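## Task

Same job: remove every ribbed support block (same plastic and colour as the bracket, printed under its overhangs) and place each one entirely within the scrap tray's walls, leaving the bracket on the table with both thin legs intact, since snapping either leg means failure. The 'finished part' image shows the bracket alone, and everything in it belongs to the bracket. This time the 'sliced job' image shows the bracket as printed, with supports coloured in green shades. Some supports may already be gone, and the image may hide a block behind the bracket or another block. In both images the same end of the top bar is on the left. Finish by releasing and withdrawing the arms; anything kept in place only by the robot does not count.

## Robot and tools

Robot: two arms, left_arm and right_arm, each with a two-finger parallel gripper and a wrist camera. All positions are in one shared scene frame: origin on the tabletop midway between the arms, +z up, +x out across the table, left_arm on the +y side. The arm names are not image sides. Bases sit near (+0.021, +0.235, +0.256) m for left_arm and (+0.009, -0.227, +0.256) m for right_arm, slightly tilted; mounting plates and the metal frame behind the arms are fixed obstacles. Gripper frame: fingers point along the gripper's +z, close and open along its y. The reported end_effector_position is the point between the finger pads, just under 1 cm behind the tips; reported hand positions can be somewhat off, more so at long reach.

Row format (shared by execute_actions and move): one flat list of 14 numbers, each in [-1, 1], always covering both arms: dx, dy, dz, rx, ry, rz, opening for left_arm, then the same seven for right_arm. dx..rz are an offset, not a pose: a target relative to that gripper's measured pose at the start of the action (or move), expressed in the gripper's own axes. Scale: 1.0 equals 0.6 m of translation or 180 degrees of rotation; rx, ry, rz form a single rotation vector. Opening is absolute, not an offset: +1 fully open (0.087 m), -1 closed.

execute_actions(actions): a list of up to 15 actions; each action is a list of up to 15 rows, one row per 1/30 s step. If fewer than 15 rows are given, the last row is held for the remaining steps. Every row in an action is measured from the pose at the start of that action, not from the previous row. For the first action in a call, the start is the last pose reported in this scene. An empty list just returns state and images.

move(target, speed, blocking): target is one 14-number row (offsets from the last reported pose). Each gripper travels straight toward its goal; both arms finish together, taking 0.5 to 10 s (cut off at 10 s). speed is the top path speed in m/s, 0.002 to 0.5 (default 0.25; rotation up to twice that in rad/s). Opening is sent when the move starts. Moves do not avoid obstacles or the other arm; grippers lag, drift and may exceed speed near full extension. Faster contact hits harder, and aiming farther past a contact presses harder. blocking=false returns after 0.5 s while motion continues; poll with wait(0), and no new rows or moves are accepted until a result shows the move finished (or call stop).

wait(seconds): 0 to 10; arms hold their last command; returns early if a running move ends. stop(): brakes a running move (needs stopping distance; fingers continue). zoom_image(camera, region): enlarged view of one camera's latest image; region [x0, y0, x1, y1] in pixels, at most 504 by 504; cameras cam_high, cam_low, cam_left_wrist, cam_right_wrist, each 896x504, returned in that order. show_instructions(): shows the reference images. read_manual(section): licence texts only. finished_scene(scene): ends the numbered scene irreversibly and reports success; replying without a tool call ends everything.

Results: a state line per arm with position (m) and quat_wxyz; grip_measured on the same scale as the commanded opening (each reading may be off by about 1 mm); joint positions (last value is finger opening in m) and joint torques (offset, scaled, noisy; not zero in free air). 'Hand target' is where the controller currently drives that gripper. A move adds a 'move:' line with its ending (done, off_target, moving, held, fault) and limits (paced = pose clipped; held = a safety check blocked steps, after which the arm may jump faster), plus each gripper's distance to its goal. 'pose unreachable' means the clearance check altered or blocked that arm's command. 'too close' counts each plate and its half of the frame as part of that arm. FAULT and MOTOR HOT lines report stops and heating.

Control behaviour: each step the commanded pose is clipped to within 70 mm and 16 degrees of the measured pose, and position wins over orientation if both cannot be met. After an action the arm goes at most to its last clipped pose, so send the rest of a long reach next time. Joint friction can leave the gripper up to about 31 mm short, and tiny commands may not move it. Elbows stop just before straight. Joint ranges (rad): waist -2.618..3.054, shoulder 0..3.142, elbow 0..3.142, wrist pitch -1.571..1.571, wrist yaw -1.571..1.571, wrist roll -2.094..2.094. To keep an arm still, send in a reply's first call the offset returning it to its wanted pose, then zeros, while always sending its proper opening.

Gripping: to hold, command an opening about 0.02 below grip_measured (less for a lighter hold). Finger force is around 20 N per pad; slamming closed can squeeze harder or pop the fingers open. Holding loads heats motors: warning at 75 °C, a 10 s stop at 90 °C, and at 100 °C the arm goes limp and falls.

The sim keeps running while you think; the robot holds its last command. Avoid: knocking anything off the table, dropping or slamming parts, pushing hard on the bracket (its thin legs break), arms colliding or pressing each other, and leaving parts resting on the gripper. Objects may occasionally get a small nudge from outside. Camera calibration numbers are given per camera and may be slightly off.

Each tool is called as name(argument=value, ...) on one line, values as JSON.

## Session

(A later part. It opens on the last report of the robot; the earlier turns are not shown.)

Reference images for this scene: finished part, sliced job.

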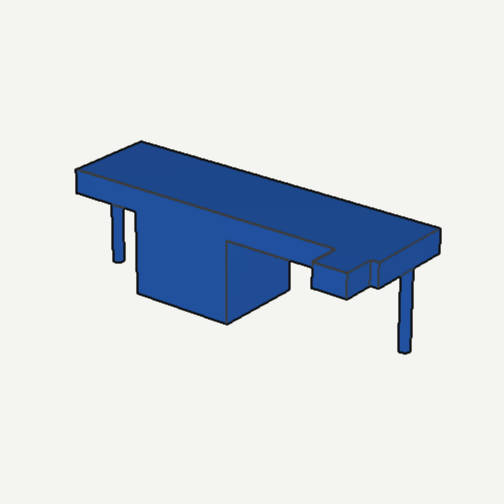

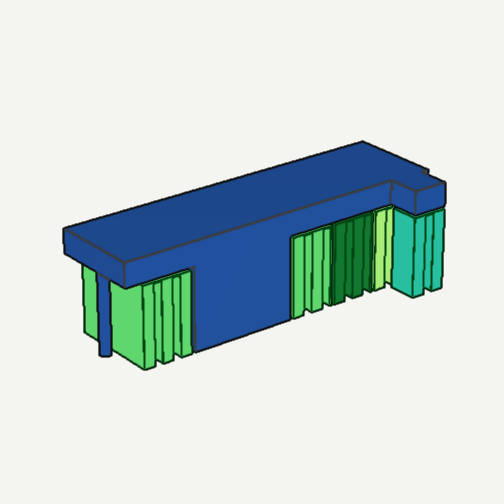

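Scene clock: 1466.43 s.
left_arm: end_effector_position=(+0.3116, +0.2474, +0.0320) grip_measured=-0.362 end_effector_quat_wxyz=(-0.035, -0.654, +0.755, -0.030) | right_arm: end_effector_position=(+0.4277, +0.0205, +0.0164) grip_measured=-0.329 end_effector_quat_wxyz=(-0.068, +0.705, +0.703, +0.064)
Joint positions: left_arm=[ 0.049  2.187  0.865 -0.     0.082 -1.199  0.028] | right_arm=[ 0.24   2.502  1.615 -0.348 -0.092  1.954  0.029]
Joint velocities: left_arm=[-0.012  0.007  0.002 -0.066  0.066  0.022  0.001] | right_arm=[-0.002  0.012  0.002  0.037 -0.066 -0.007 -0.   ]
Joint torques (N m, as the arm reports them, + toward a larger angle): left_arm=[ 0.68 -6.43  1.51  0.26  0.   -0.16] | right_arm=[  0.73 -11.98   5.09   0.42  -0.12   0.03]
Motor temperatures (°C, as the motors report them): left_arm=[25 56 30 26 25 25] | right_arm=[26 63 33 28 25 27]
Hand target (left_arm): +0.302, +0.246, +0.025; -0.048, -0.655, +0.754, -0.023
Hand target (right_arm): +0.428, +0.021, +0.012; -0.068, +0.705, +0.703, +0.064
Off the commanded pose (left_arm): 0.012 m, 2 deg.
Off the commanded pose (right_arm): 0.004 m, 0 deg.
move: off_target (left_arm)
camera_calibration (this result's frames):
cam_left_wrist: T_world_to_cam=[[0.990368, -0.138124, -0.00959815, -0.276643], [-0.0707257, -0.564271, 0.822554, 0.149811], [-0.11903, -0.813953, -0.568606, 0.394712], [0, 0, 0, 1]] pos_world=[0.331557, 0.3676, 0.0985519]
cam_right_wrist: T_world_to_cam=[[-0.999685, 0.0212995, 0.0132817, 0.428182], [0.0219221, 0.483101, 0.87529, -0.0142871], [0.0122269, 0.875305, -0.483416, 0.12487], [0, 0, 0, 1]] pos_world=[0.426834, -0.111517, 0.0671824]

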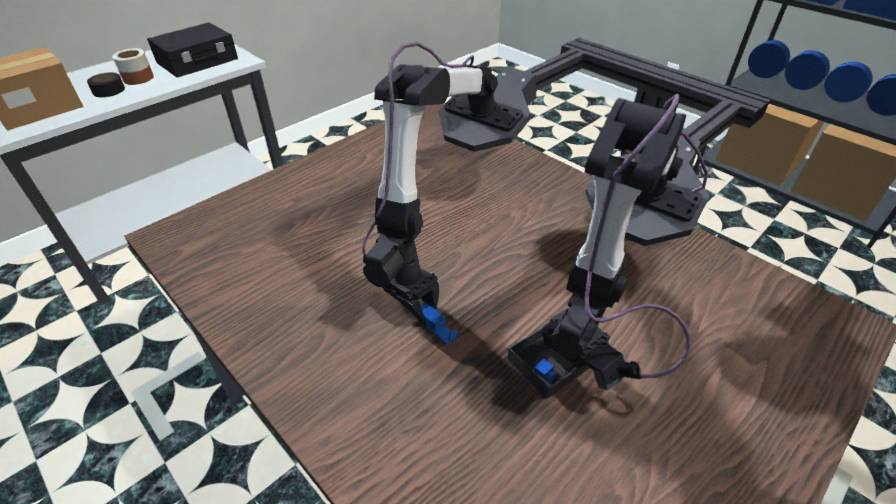

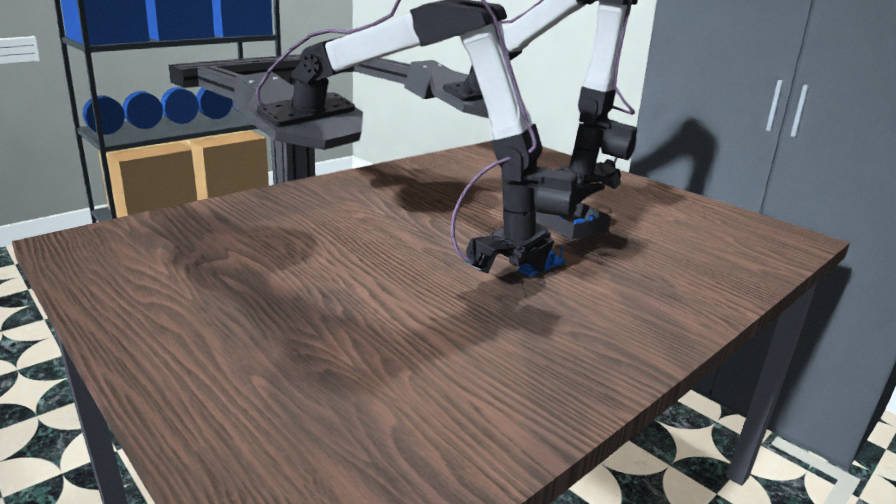

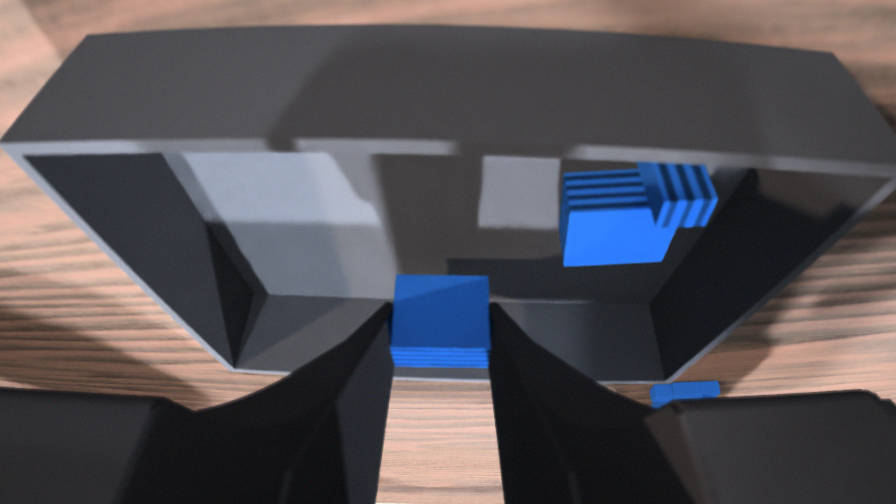

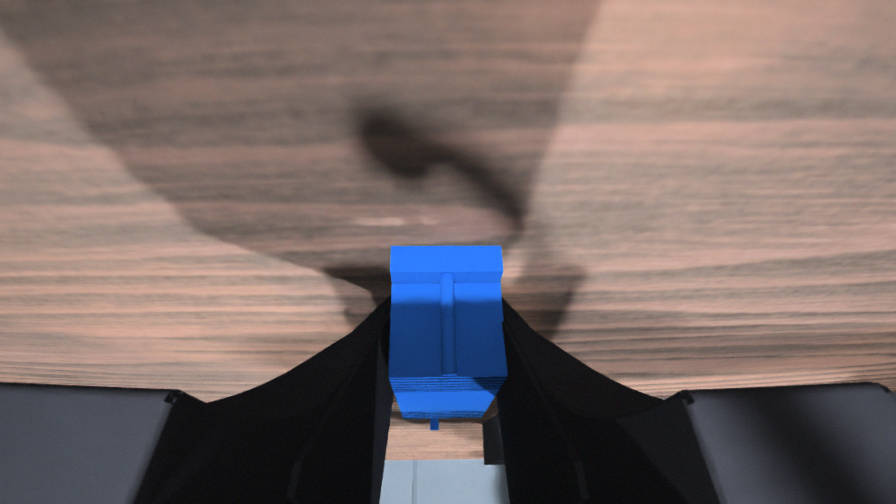

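execute_actions(actions=[[[0,0,0,0,0,0,-0.39,0,0,0.007,0,0,0,-0.39],[0,0,0,0,0,0,-0.385,0,0,0.007,0,0,0,-0.39],[0,0,0,0,0,0,-0.38,0,0,0.007,0,0,0,-0.39],[0,0,0,0,0,0,-0.375,0,0,0.007,0,0,0,-0.39],[0,0,0,0,0,0,-0.37,0,0,0.007,0,0,0,-0.39],[0,0,0,0,0,0,-0.366,0,0,0.007,0,0,0,-0.39],[0,0,0,0,0,0,-0.362,0,0,0.007,0,0,0,-0.39],[0,0,0,0,0,0,-0.358,0,0,0.007,0,0,0,-0.39],[0,0,0,0,0,0,-0.354,0,0,0.007,0,0,0,-0.39],[0,0,0,0,0,0,-0.35,0,0,0.007,0,0,0,-0.39],[0,0,0,0,0,0,-0.345,0,0,0.007,0,0,0,-0.39],[0,0,0,0,0,0,-0.34,0,0,0.007,0,0,0,-0.39],[0,0,0,0,0,0,-0.335,0,0,0.007,0,0,0,-0.39],[0,0,0,0,0,0,-0.33,0,0,0.007,0,0,0,-0.39],[0,0,0,0,0,0,-0.325,0,0,0.007,0,0,0,-0.39]],[[0,0,0,0,0,0,-0.32,0,0,0.007,0,0,0,-0.39],[0,0,0,0,0,0,-0.31,0,0,0.007,0,0,0,-0.39],[0,0,0,0,0,0,-0.30,0,0,0.007,0,0,0,-0.39],[0,0,0,0,0,0,-0.29,0,0,0.007,0,0,0,-0.39],[0,0,0,0,0,0,-0.28,0,0,0.007,0,0,0,-0.39],[0,0,0,0,0,0,-0.27,0,0,0.007,0,0,0,-0.39],[0,0,0,0,0,0,-0.26,0,0,0.007,0,0,0,-0.39],[0,0,0,0,0,0,-0.25,0,0,0.007,0,0,0,-0.39],[0,0,0,0,0,0,-0.24,0,0,0.007,0,0,0,-0.39],[0,0,0,0,0,0,-0.23,0,0,0.007,0,0,0,-0.39],[0,0,0,0,0,0,-0.22,0,0,0.007,0,0,0,-0.39],[0,0,0,0,0,0,-0.21,0,0,0.007,0,0,0,-0.39],[0,0,0,0,0,0,-0.20,0,0,0.007,0,0,0,-0.39]]])

move(target=[0,0.016,-0.115,0,0,0,-0.2, 0,0,0,0,0,0,-0.39], speed=0.06)

Scene clock: 1473.77 s.
left_arm: end_effector_position=(+0.3116, +0.2474, +0.0320) grip_measured=-0.200 end_effector_quat_wxyz=(-0.035, -0.654, +0.755, -0.030) | right_arm: end_effector_position=(+0.4277, +0.0205, +0.0164) grip_measured=-0.329 end_effector_quat_wxyz=(-0.068, +0.705, +0.703, +0.064)
Joint positions: left_arm=[ 0.049  2.187  0.865 -0.     0.082 -1.199  0.035] | right_arm=[ 0.24   2.502  1.615 -0.348 -0.092  1.954  0.029]
Joint velocities: left_arm=[ 0.017 -0.027  0.012 -0.022  0.037 -0.007  0.002] | right_arm=[-0.002 -0.007 -0.022 -0.081 -0.066 -0.022  0.   ]
Joint torques (N m, as the arm reports them, + toward a larger angle): left_arm=[ 0.51 -8.54  1.54  0.28  0.01 -0.16] | right_arm=[  0.75 -11.99   5.16   0.41  -0.11   0.03]
Motor temperatures (°C, as the motors report them): left_arm=[25 55 30 26 25 25] | right_arm=[26 63 33 28 25 27]
Hand target (left_arm): +0.312, +0.247, +0.032; -0.035, -0.654, +0.755, -0.030
Hand target (right_arm): +0.428, +0.021, +0.012; -0.068, +0.705, +0.703, +0.064
Off the commanded pose (left_arm): 0.000 m, 0 deg.
Off the commanded pose (right_arm): 0.004 m, 0 deg.
camera_calibration (this result's frames):
cam_left_wrist: T_world_to_cam=[[0.990368, -0.138124, -0.00959815, -0.276643], [-0.0707257, -0.564271, 0.822554, 0.149811], [-0.11903, -0.813953, -0.568606, 0.394712], [0, 0, 0, 1]] pos_world=[0.331557, 0.3676, 0.0985519]
cam_right_wrist: T_world_to_cam=[[-0.999685, 0.0212995, 0.0132817, 0.428182], [0.0219221, 0.483101, 0.87529, -0.0142871], [0.0122269, 0.875305, -0.483416, 0.12487], [0, 0, 0, 1]] pos_world=[0.426834, -0.111517, 0.0671824]

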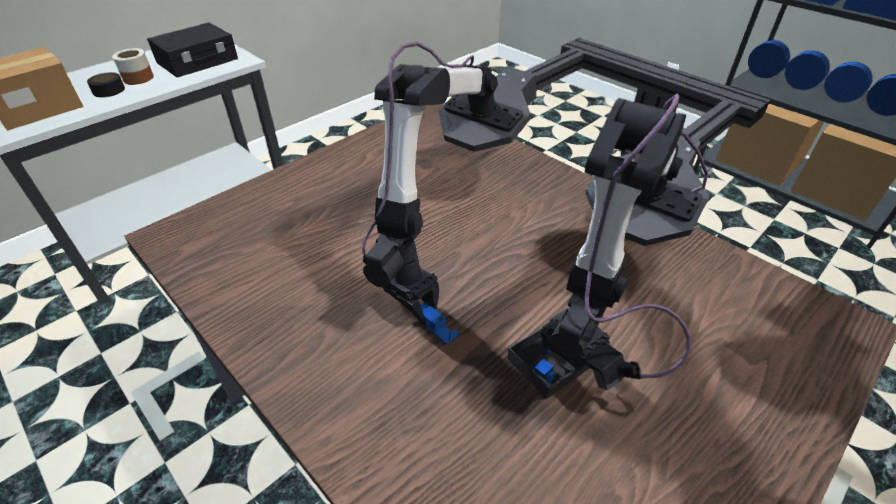

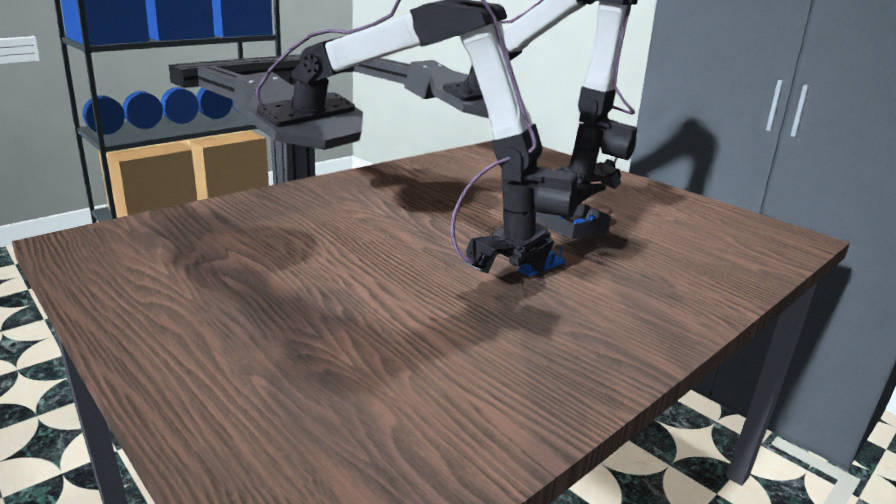

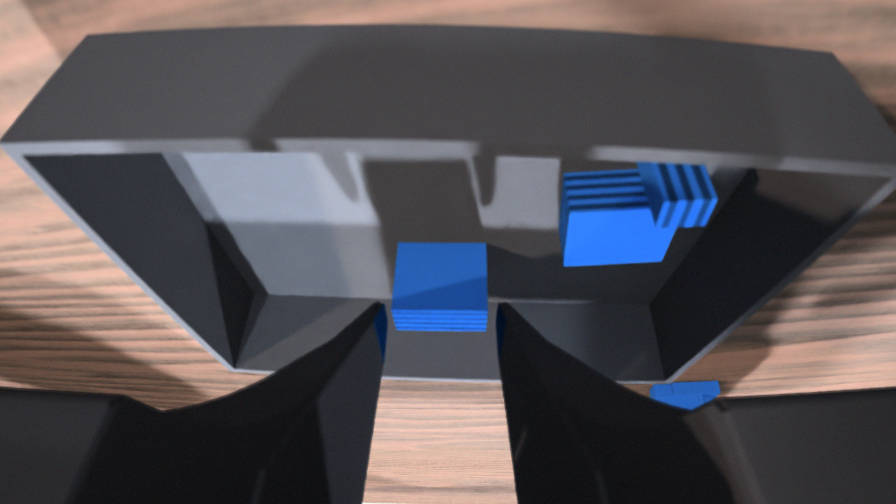

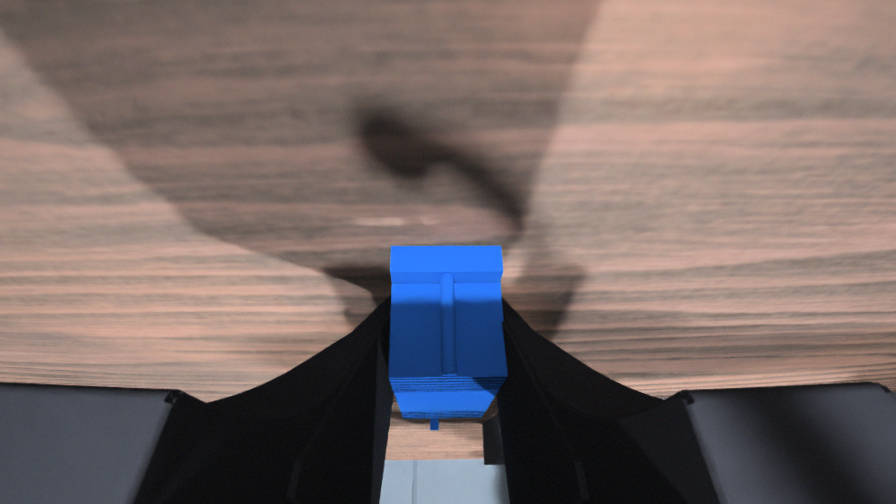

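Scene clock: 1475.40 s.
left_arm: end_effector_position=(+0.3180, +0.2569, +0.0993) grip_measured=-0.200 end_effector_quat_wxyz=(-0.019, -0.652, +0.757, -0.035) | right_arm: end_effector_position=(+0.4277, +0.0205, +0.0164) grip_measured=-0.329 end_effector_quat_wxyz=(-0.068, +0.705, +0.703, +0.064)
Joint positions: left_arm=[ 0.071  1.908  0.812 -0.195  0.082 -1.173  0.035] | right_arm=[ 0.24   2.502  1.615 -0.348 -0.092  1.954  0.029]
Joint velocities: left_arm=[-0.012 -0.002 -0.012 -0.007 -0.022 -0.022  0.   ] | right_arm=[-0.002 -0.012  0.002 -0.125 -0.007 -0.007  0.   ]
Joint torques (N m, as the arm reports them, + toward a larger angle): left_arm=[ 1.71 -8.97  0.76  0.19  0.1  -0.1 ] | right_arm=[  0.71 -13.02   4.32   0.32  -0.11   0.04]
Motor temperatures (°C, as the motors report them): left_arm=[25 55 30 26 25 25] | right_arm=[26 63 33 28 25 27]
Hand target (left_arm): +0.304, +0.256, +0.101; -0.035, -0.654, +0.755, -0.029
Hand target (right_arm): +0.428, +0.021, +0.016; -0.068, +0.705, +0.703, +0.064
Off the commanded pose (left_arm): 0.015 m, 2 deg.
Off the commanded pose (right_arm): 0.000 m, 0 deg.
move: off_target (left_arm)
camera_calibration (this result's frames):
cam_left_wrist: T_world_to_cam=[[0.98957, -0.14275, 0.0193202, -0.28249], [-0.0987851, -0.57486, 0.812267, 0.112907], [-0.104845, -0.805703, -0.582966, 0.436328], [0, 0, 0, 1]] pos_world=[0.336444, 0.376131, 0.168112]
cam_right_wrist: T_world_to_cam=[[-0.999685, 0.0212995, 0.0132817, 0.428182], [0.0219221, 0.483101, 0.87529, -0.0142871], [0.0122269, 0.875305, -0.483416, 0.12487], [0, 0, 0, 1]] pos_world=[0.426834, -0.111517, 0.0671824]

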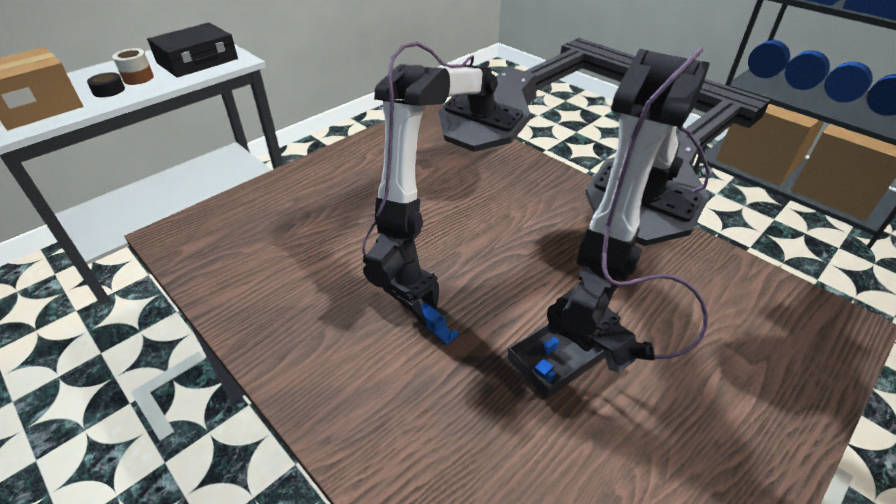

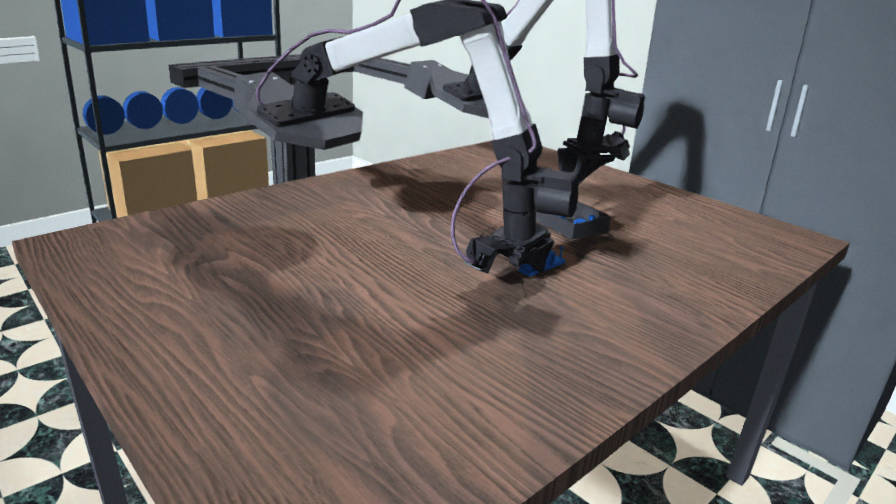

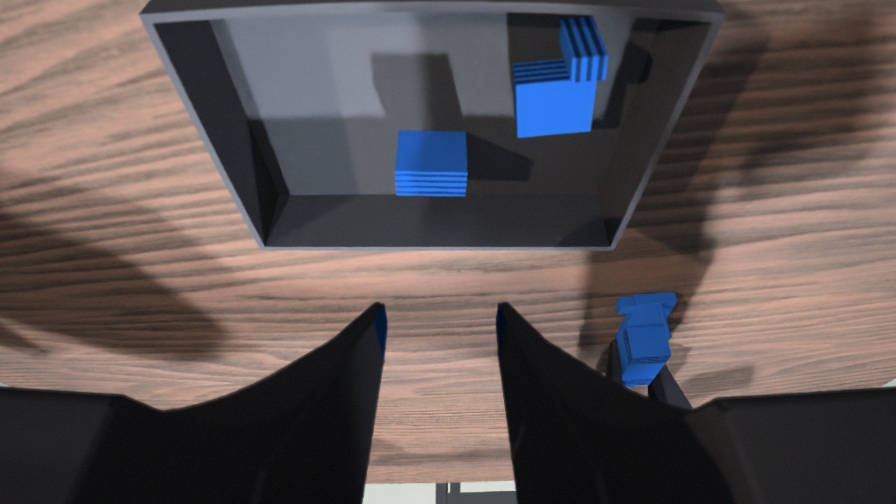

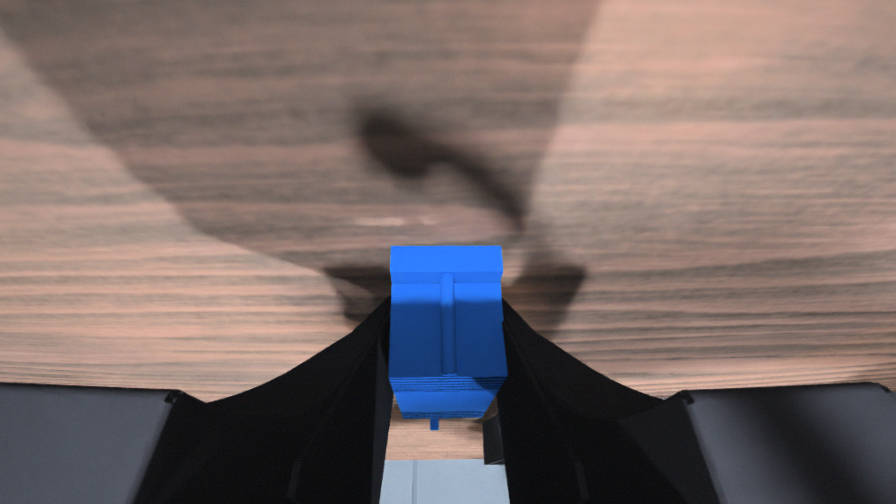

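move(target=[0.325,-0.2434,0.0668,-0.009,0.01,-0.0344,0.1, 0,0,0.007,0,0,0,-0.39], speed=0.15)

Scene clock: 1497.77 s.
left_arm: end_effector_position=(+0.4382, +0.0348, +0.0901) grip_measured=+0.100 end_effector_quat_wxyz=(-0.039, -0.692, +0.719, -0.055) | right_arm: end_effector_position=(+0.4277, +0.0205, +0.0164) grip_measured=-0.329 end_effector_quat_wxyz=(-0.068, +0.705, +0.703, +0.064)
Joint positions: left_arm=[-0.514  2.274  1.455 -0.452 -0.032 -1.843  0.048] | right_arm=[ 0.24   2.502  1.615 -0.348 -0.092  1.954  0.029]
Joint velocities: left_arm=[-0.012 -0.002  0.007 -0.051 -0.066 -0.037 -0.001] | right_arm=[-0.002  0.012 -0.002  0.007 -0.051  0.022  0.001]
Joint torques (N m, as the arm reports them, + toward a larger angle): left_arm=[-1.84 -9.11  6.58  0.22 -0.04 -0.22] | right_arm=[  0.69 -11.97   5.09   0.41  -0.12   0.03]
Motor temperatures (°C, as the motors report them): left_arm=[25 55 30 26 25 25] | right_arm=[25 66 32 28 25 27]
Hand target (left_arm): +0.432, +0.035, +0.080; +0.045, +0.692, -0.719, +0.038
Hand target (right_arm): +0.428, +0.021, +0.012; -0.068, +0.705, +0.703, +0.064
Off the commanded pose (left_arm): 0.014 m, 3 deg.
Off the commanded pose (right_arm): 0.004 m, 0 deg.
move: off_target (left_arm)
camera_calibration (this result's frames):
cam_left_wrist: T_world_to_cam=[[0.999297, -0.0337893, 0.0162554, -0.440726], [-0.0317972, -0.533887, 0.844957, -0.0290781], [-0.0198719, -0.84488, -0.534586, 0.22441], [0, 0, 0, 1]] pos_world=[0.443951, 0.159184, 0.151701]
cam_right_wrist: T_world_to_cam=[[-0.999685, 0.0212995, 0.0132817, 0.428182], [0.0219221, 0.483101, 0.87529, -0.0142871], [0.0122269, 0.875305, -0.483416, 0.12487], [0, 0, 0, 1]] pos_world=[0.426834, -0.111517, 0.0671824]

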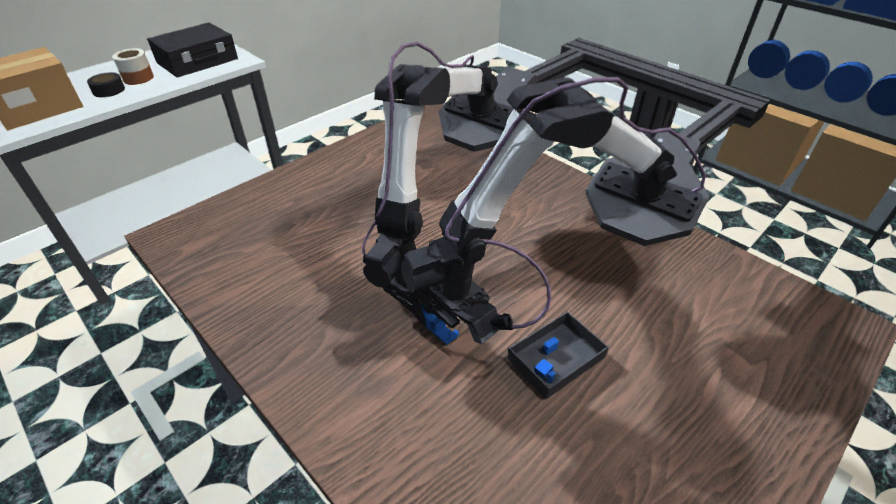

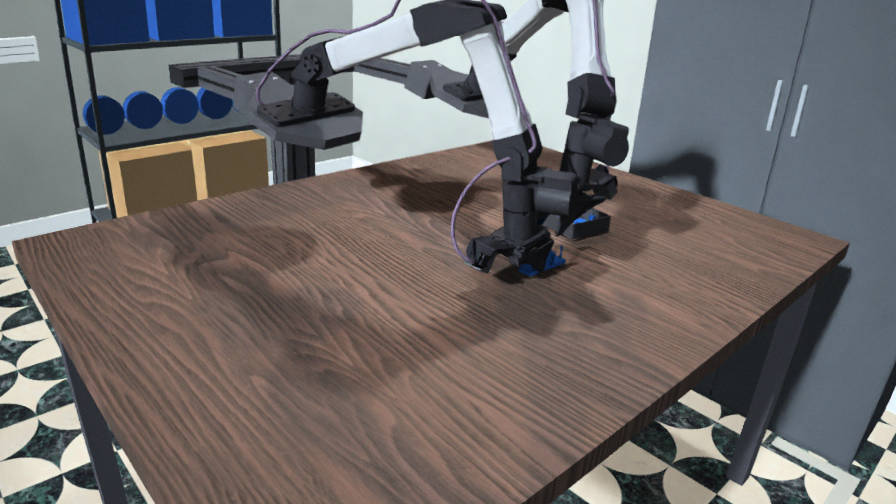

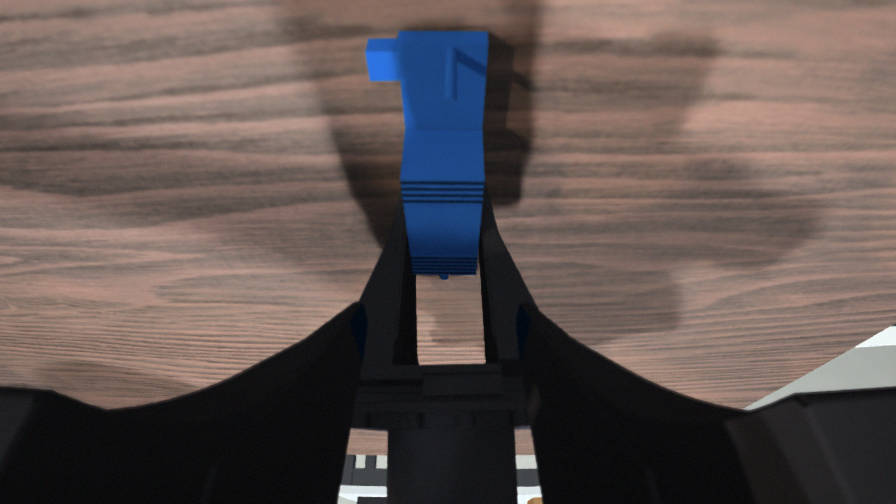

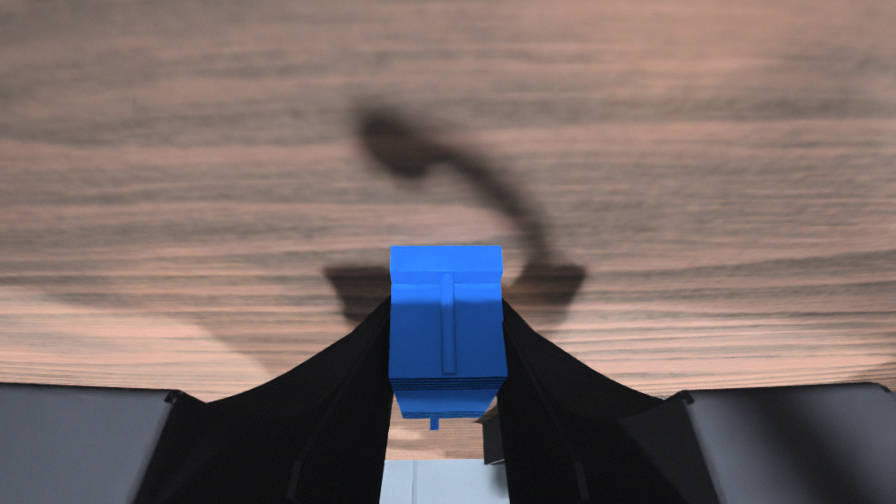

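move(target=[-0.0282,-0.0124,0.0765,-0.0016,0,-0.004,0.1, 0,0,0.007,0,0,0,-0.39], speed=0.04)

Scene clock: 1524.87 s.
left_arm: end_effector_position=(+0.4421, +0.0441, +0.0511) grip_measured=+0.100 end_effector_quat_wxyz=(-0.040, -0.694, +0.717, -0.048) | right_arm: end_effector_position=(+0.4277, +0.0205, +0.0164) grip_measured=-0.329 end_effector_quat_wxyz=(-0.068, +0.705, +0.703, +0.064)
Joint positions: left_arm=[-0.481  2.39   1.505 -0.398 -0.028 -1.819  0.048] | right_arm=[ 0.24   2.502  1.615 -0.348 -0.092  1.954  0.029]
Joint velocities: left_arm=[-0.002  0.002  0.007 -0.037  0.051  0.007  0.   ] | right_arm=[ 0.007  0.002  0.017 -0.022 -0.037 -0.007  0.   ]
Joint torques (N m, as the arm reports them, + toward a larger angle): left_arm=[-0.39 -9.61  6.11  0.52  0.14 -0.12] | right_arm=[  0.88 -12.     5.13   0.39  -0.12   0.05]
Motor temperatures (°C, as the motors report them): left_arm=[25 56 32 25 25 25] | right_arm=[26 65 32 28 25 27]
Hand target (left_arm): +0.446, +0.045, +0.042; +0.041, +0.696, -0.715, +0.052
Hand target (right_arm): +0.428, +0.021, +0.012; -0.068, +0.705, +0.703, +0.064
Off the commanded pose (left_arm): 0.010 m, 1 deg.
Off the commanded pose (right_arm): 0.004 m, 0 deg.
move: done
camera_calibration (this result's frames):
cam_left_wrist: T_world_to_cam=[[0.999613, -0.0274258, 0.00466351, -0.443495], [-0.0187947, -0.542182, 0.840051, 0.00376659], [-0.0205106, -0.839814, -0.542487, 0.211907], [0, 0, 0, 1]] pos_world=[0.447741, 0.167841, 0.113861]
cam_right_wrist: T_world_to_cam=[[-0.999685, 0.0212995, 0.0132817, 0.428182], [0.0219221, 0.483101, 0.87529, -0.0142871], [0.0122269, 0.875305, -0.483416, 0.12487], [0, 0, 0, 1]] pos_world=[0.426834, -0.111517, 0.0671824]

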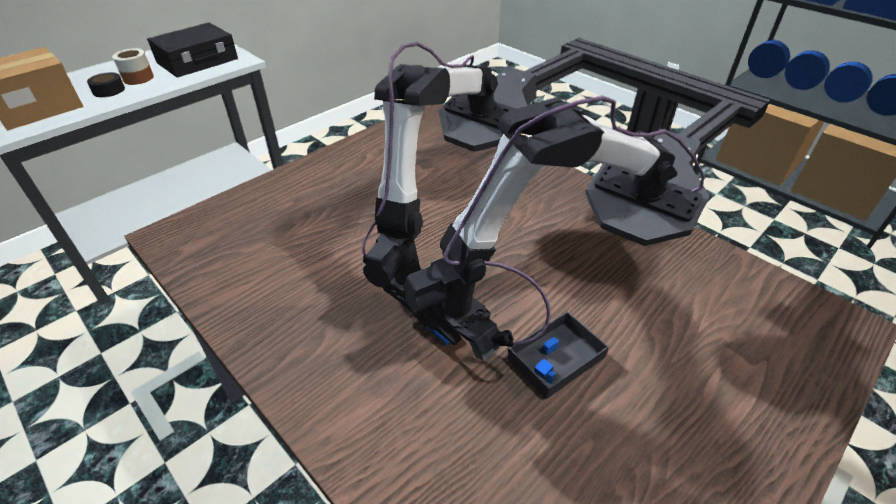

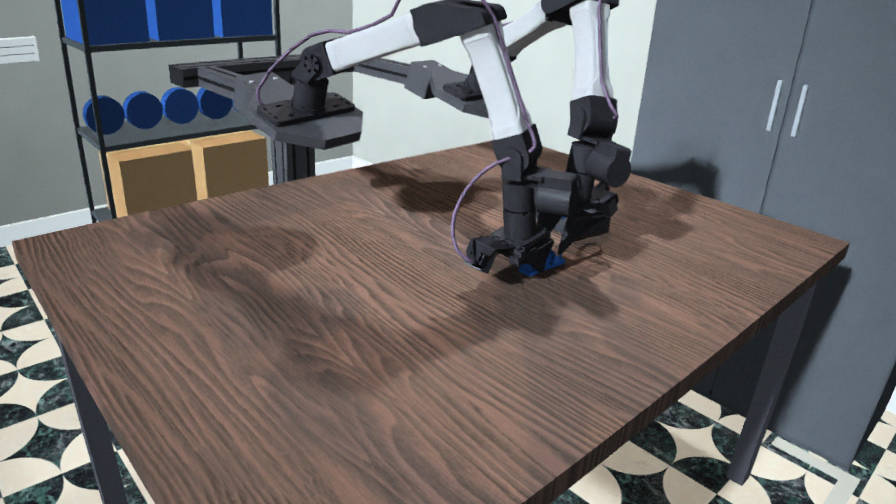

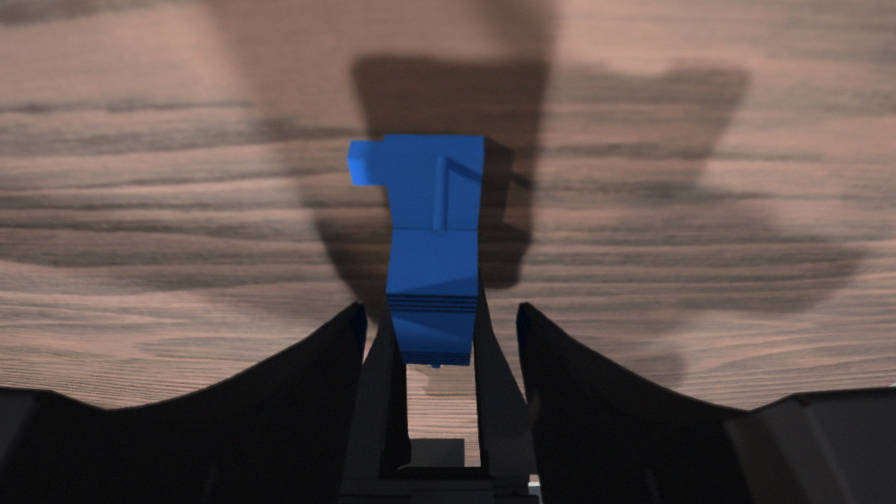

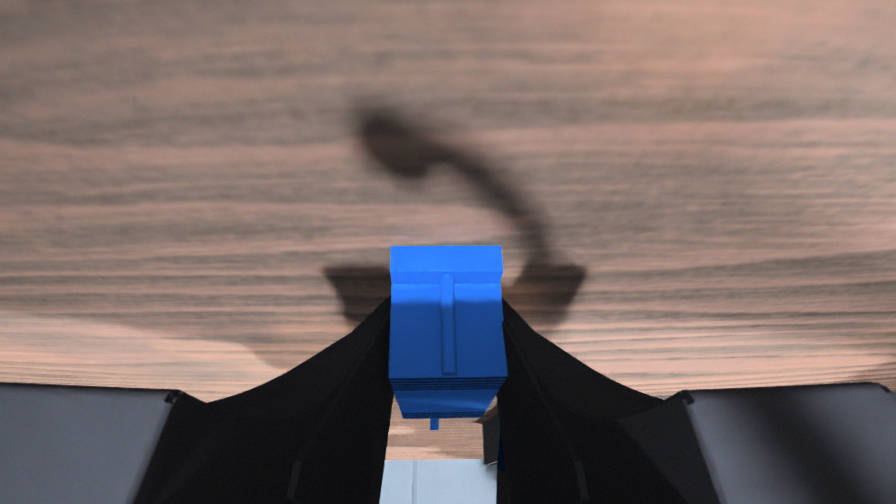

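zoom_image(camera="cam_left_wrist", region=[340, 200, 540, 380])

Region (340, 200, 540, 380) of cam_left_wrist's 896x504 image, scaled by 2.520, with more detail than that image has; it fills the top 454 rows of this view, and the rest is white.

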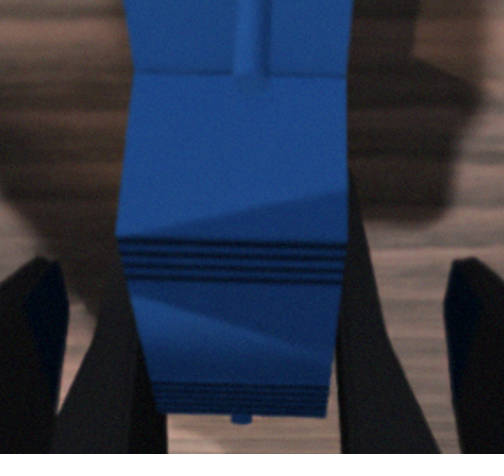

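move(target=[-0.0003,-0.0004,0.048,-0.003,0,-0.002,0.1, 0,0,0.007,0,0,0,-0.39], speed=0.025)

Scene clock: 1538.53 s.
left_arm: end_effector_position=(+0.4391, +0.0419, +0.0316) grip_measured=+0.100 end_effector_quat_wxyz=(-0.044, -0.694, +0.718, -0.041) | right_arm: end_effector_position=(+0.4277, +0.0205, +0.0164) grip_measured=-0.329 end_effector_quat_wxyz=(-0.068, +0.705, +0.703, +0.064)
Joint positions: left_arm=[-0.481  2.452  1.537 -0.382 -0.028 -1.818  0.048] | right_arm=[ 0.24   2.502  1.615 -0.348 -0.092  1.954  0.029]
Joint velocities: left_arm=[ 0.007  0.002  0.027  0.051  0.007 -0.022 -0.   ] | right_arm=[ 0.007 -0.007 -0.012 -0.007 -0.007  0.051  0.001]
Joint torques (N m, as the arm reports them, + toward a larger angle): left_arm=[-1.28 -9.53  6.02  0.53  0.06 -0.21] | right_arm=[  0.78 -12.07   5.16   0.4   -0.12   0.03]
Motor temperatures (°C, as the motors report them): left_arm=[25 57 33 26 25 25] | right_arm=[26 65 32 28 25 27]
Hand target (left_arm): +0.442, +0.041, +0.023; +0.043, +0.696, -0.715, +0.044
Hand target (right_arm): +0.428, +0.021, +0.012; -0.068, +0.705, +0.703, +0.064
Off the commanded pose (left_arm): 0.010 m, 1 deg.
Off the commanded pose (right_arm): 0.004 m, 0 deg.
move: done
camera_calibration (this result's frames):
cam_left_wrist: T_world_to_cam=[[0.999505, -0.0299517, -0.00962996, -0.439907], [-0.0082649, -0.5453, 0.8382, 0.0144725], [-0.0303567, -0.837706, -0.545278, 0.203773], [0, 0, 0, 1]] pos_world=[0.445995, 0.165418, 0.094746]
cam_right_wrist: T_world_to_cam=[[-0.999685, 0.0212995, 0.0132817, 0.428182], [0.0219221, 0.483101, 0.87529, -0.0142871], [0.0122269, 0.875305, -0.483416, 0.12487], [0, 0, 0, 1]] pos_world=[0.426834, -0.111517, 0.0671824]

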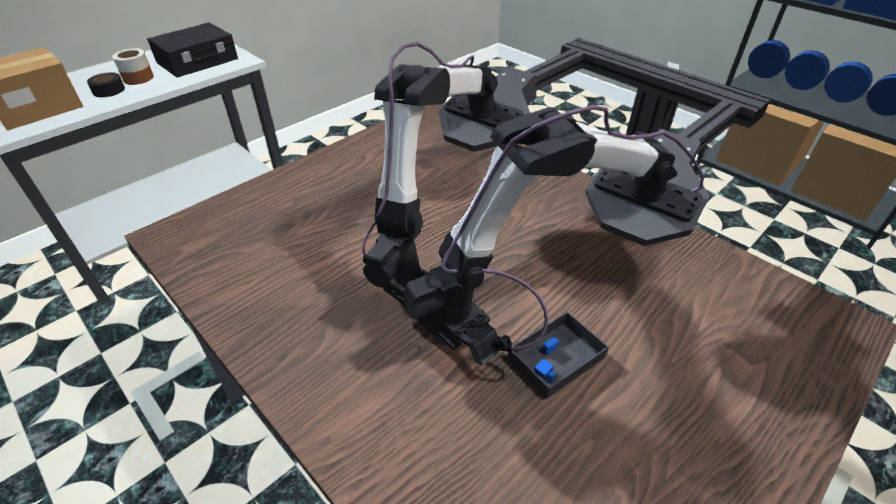

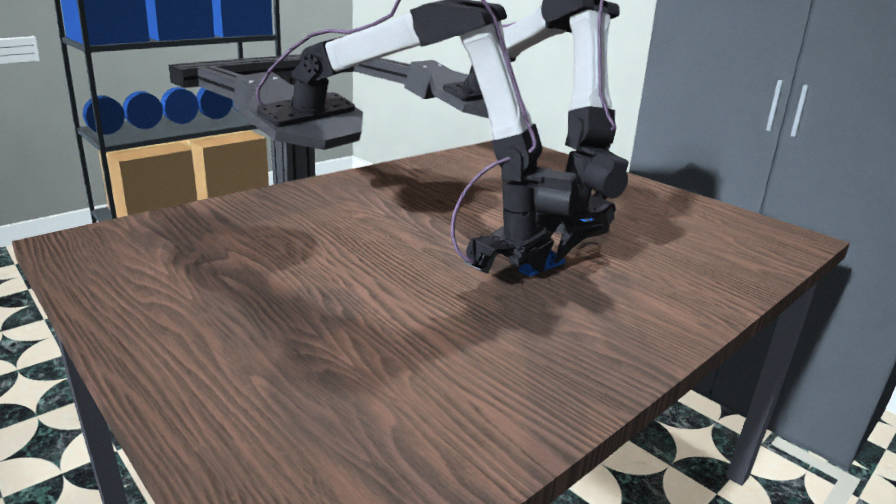

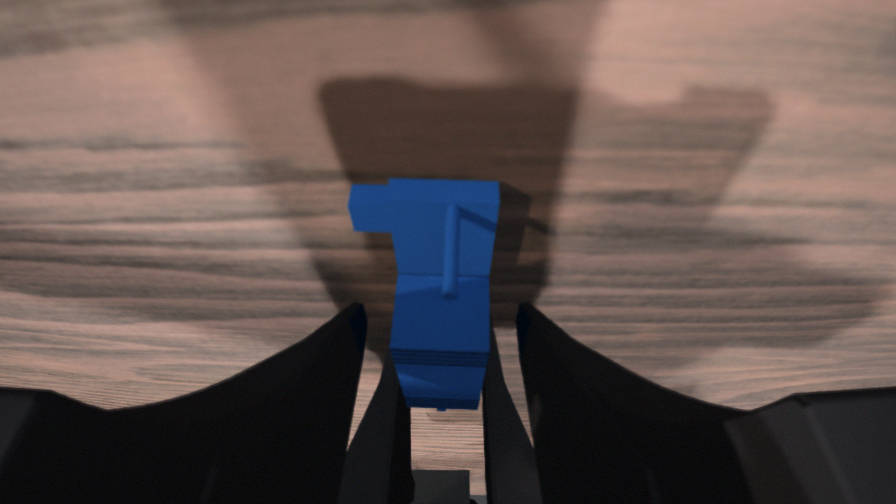

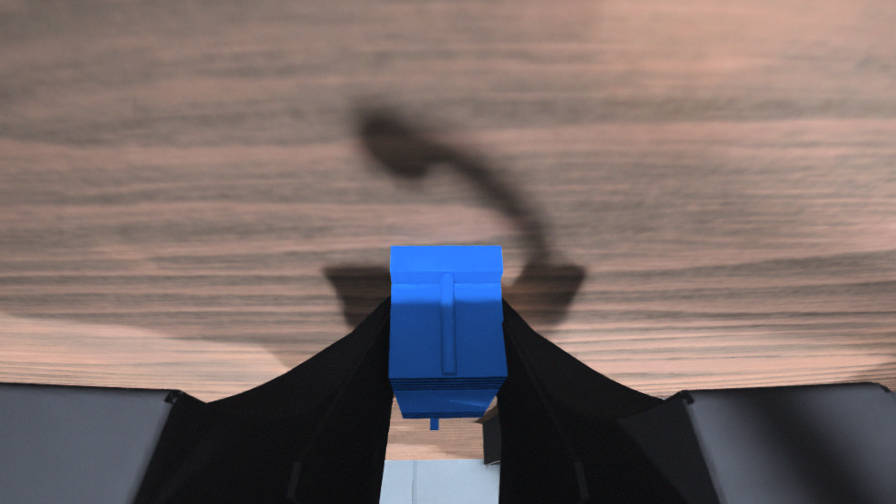

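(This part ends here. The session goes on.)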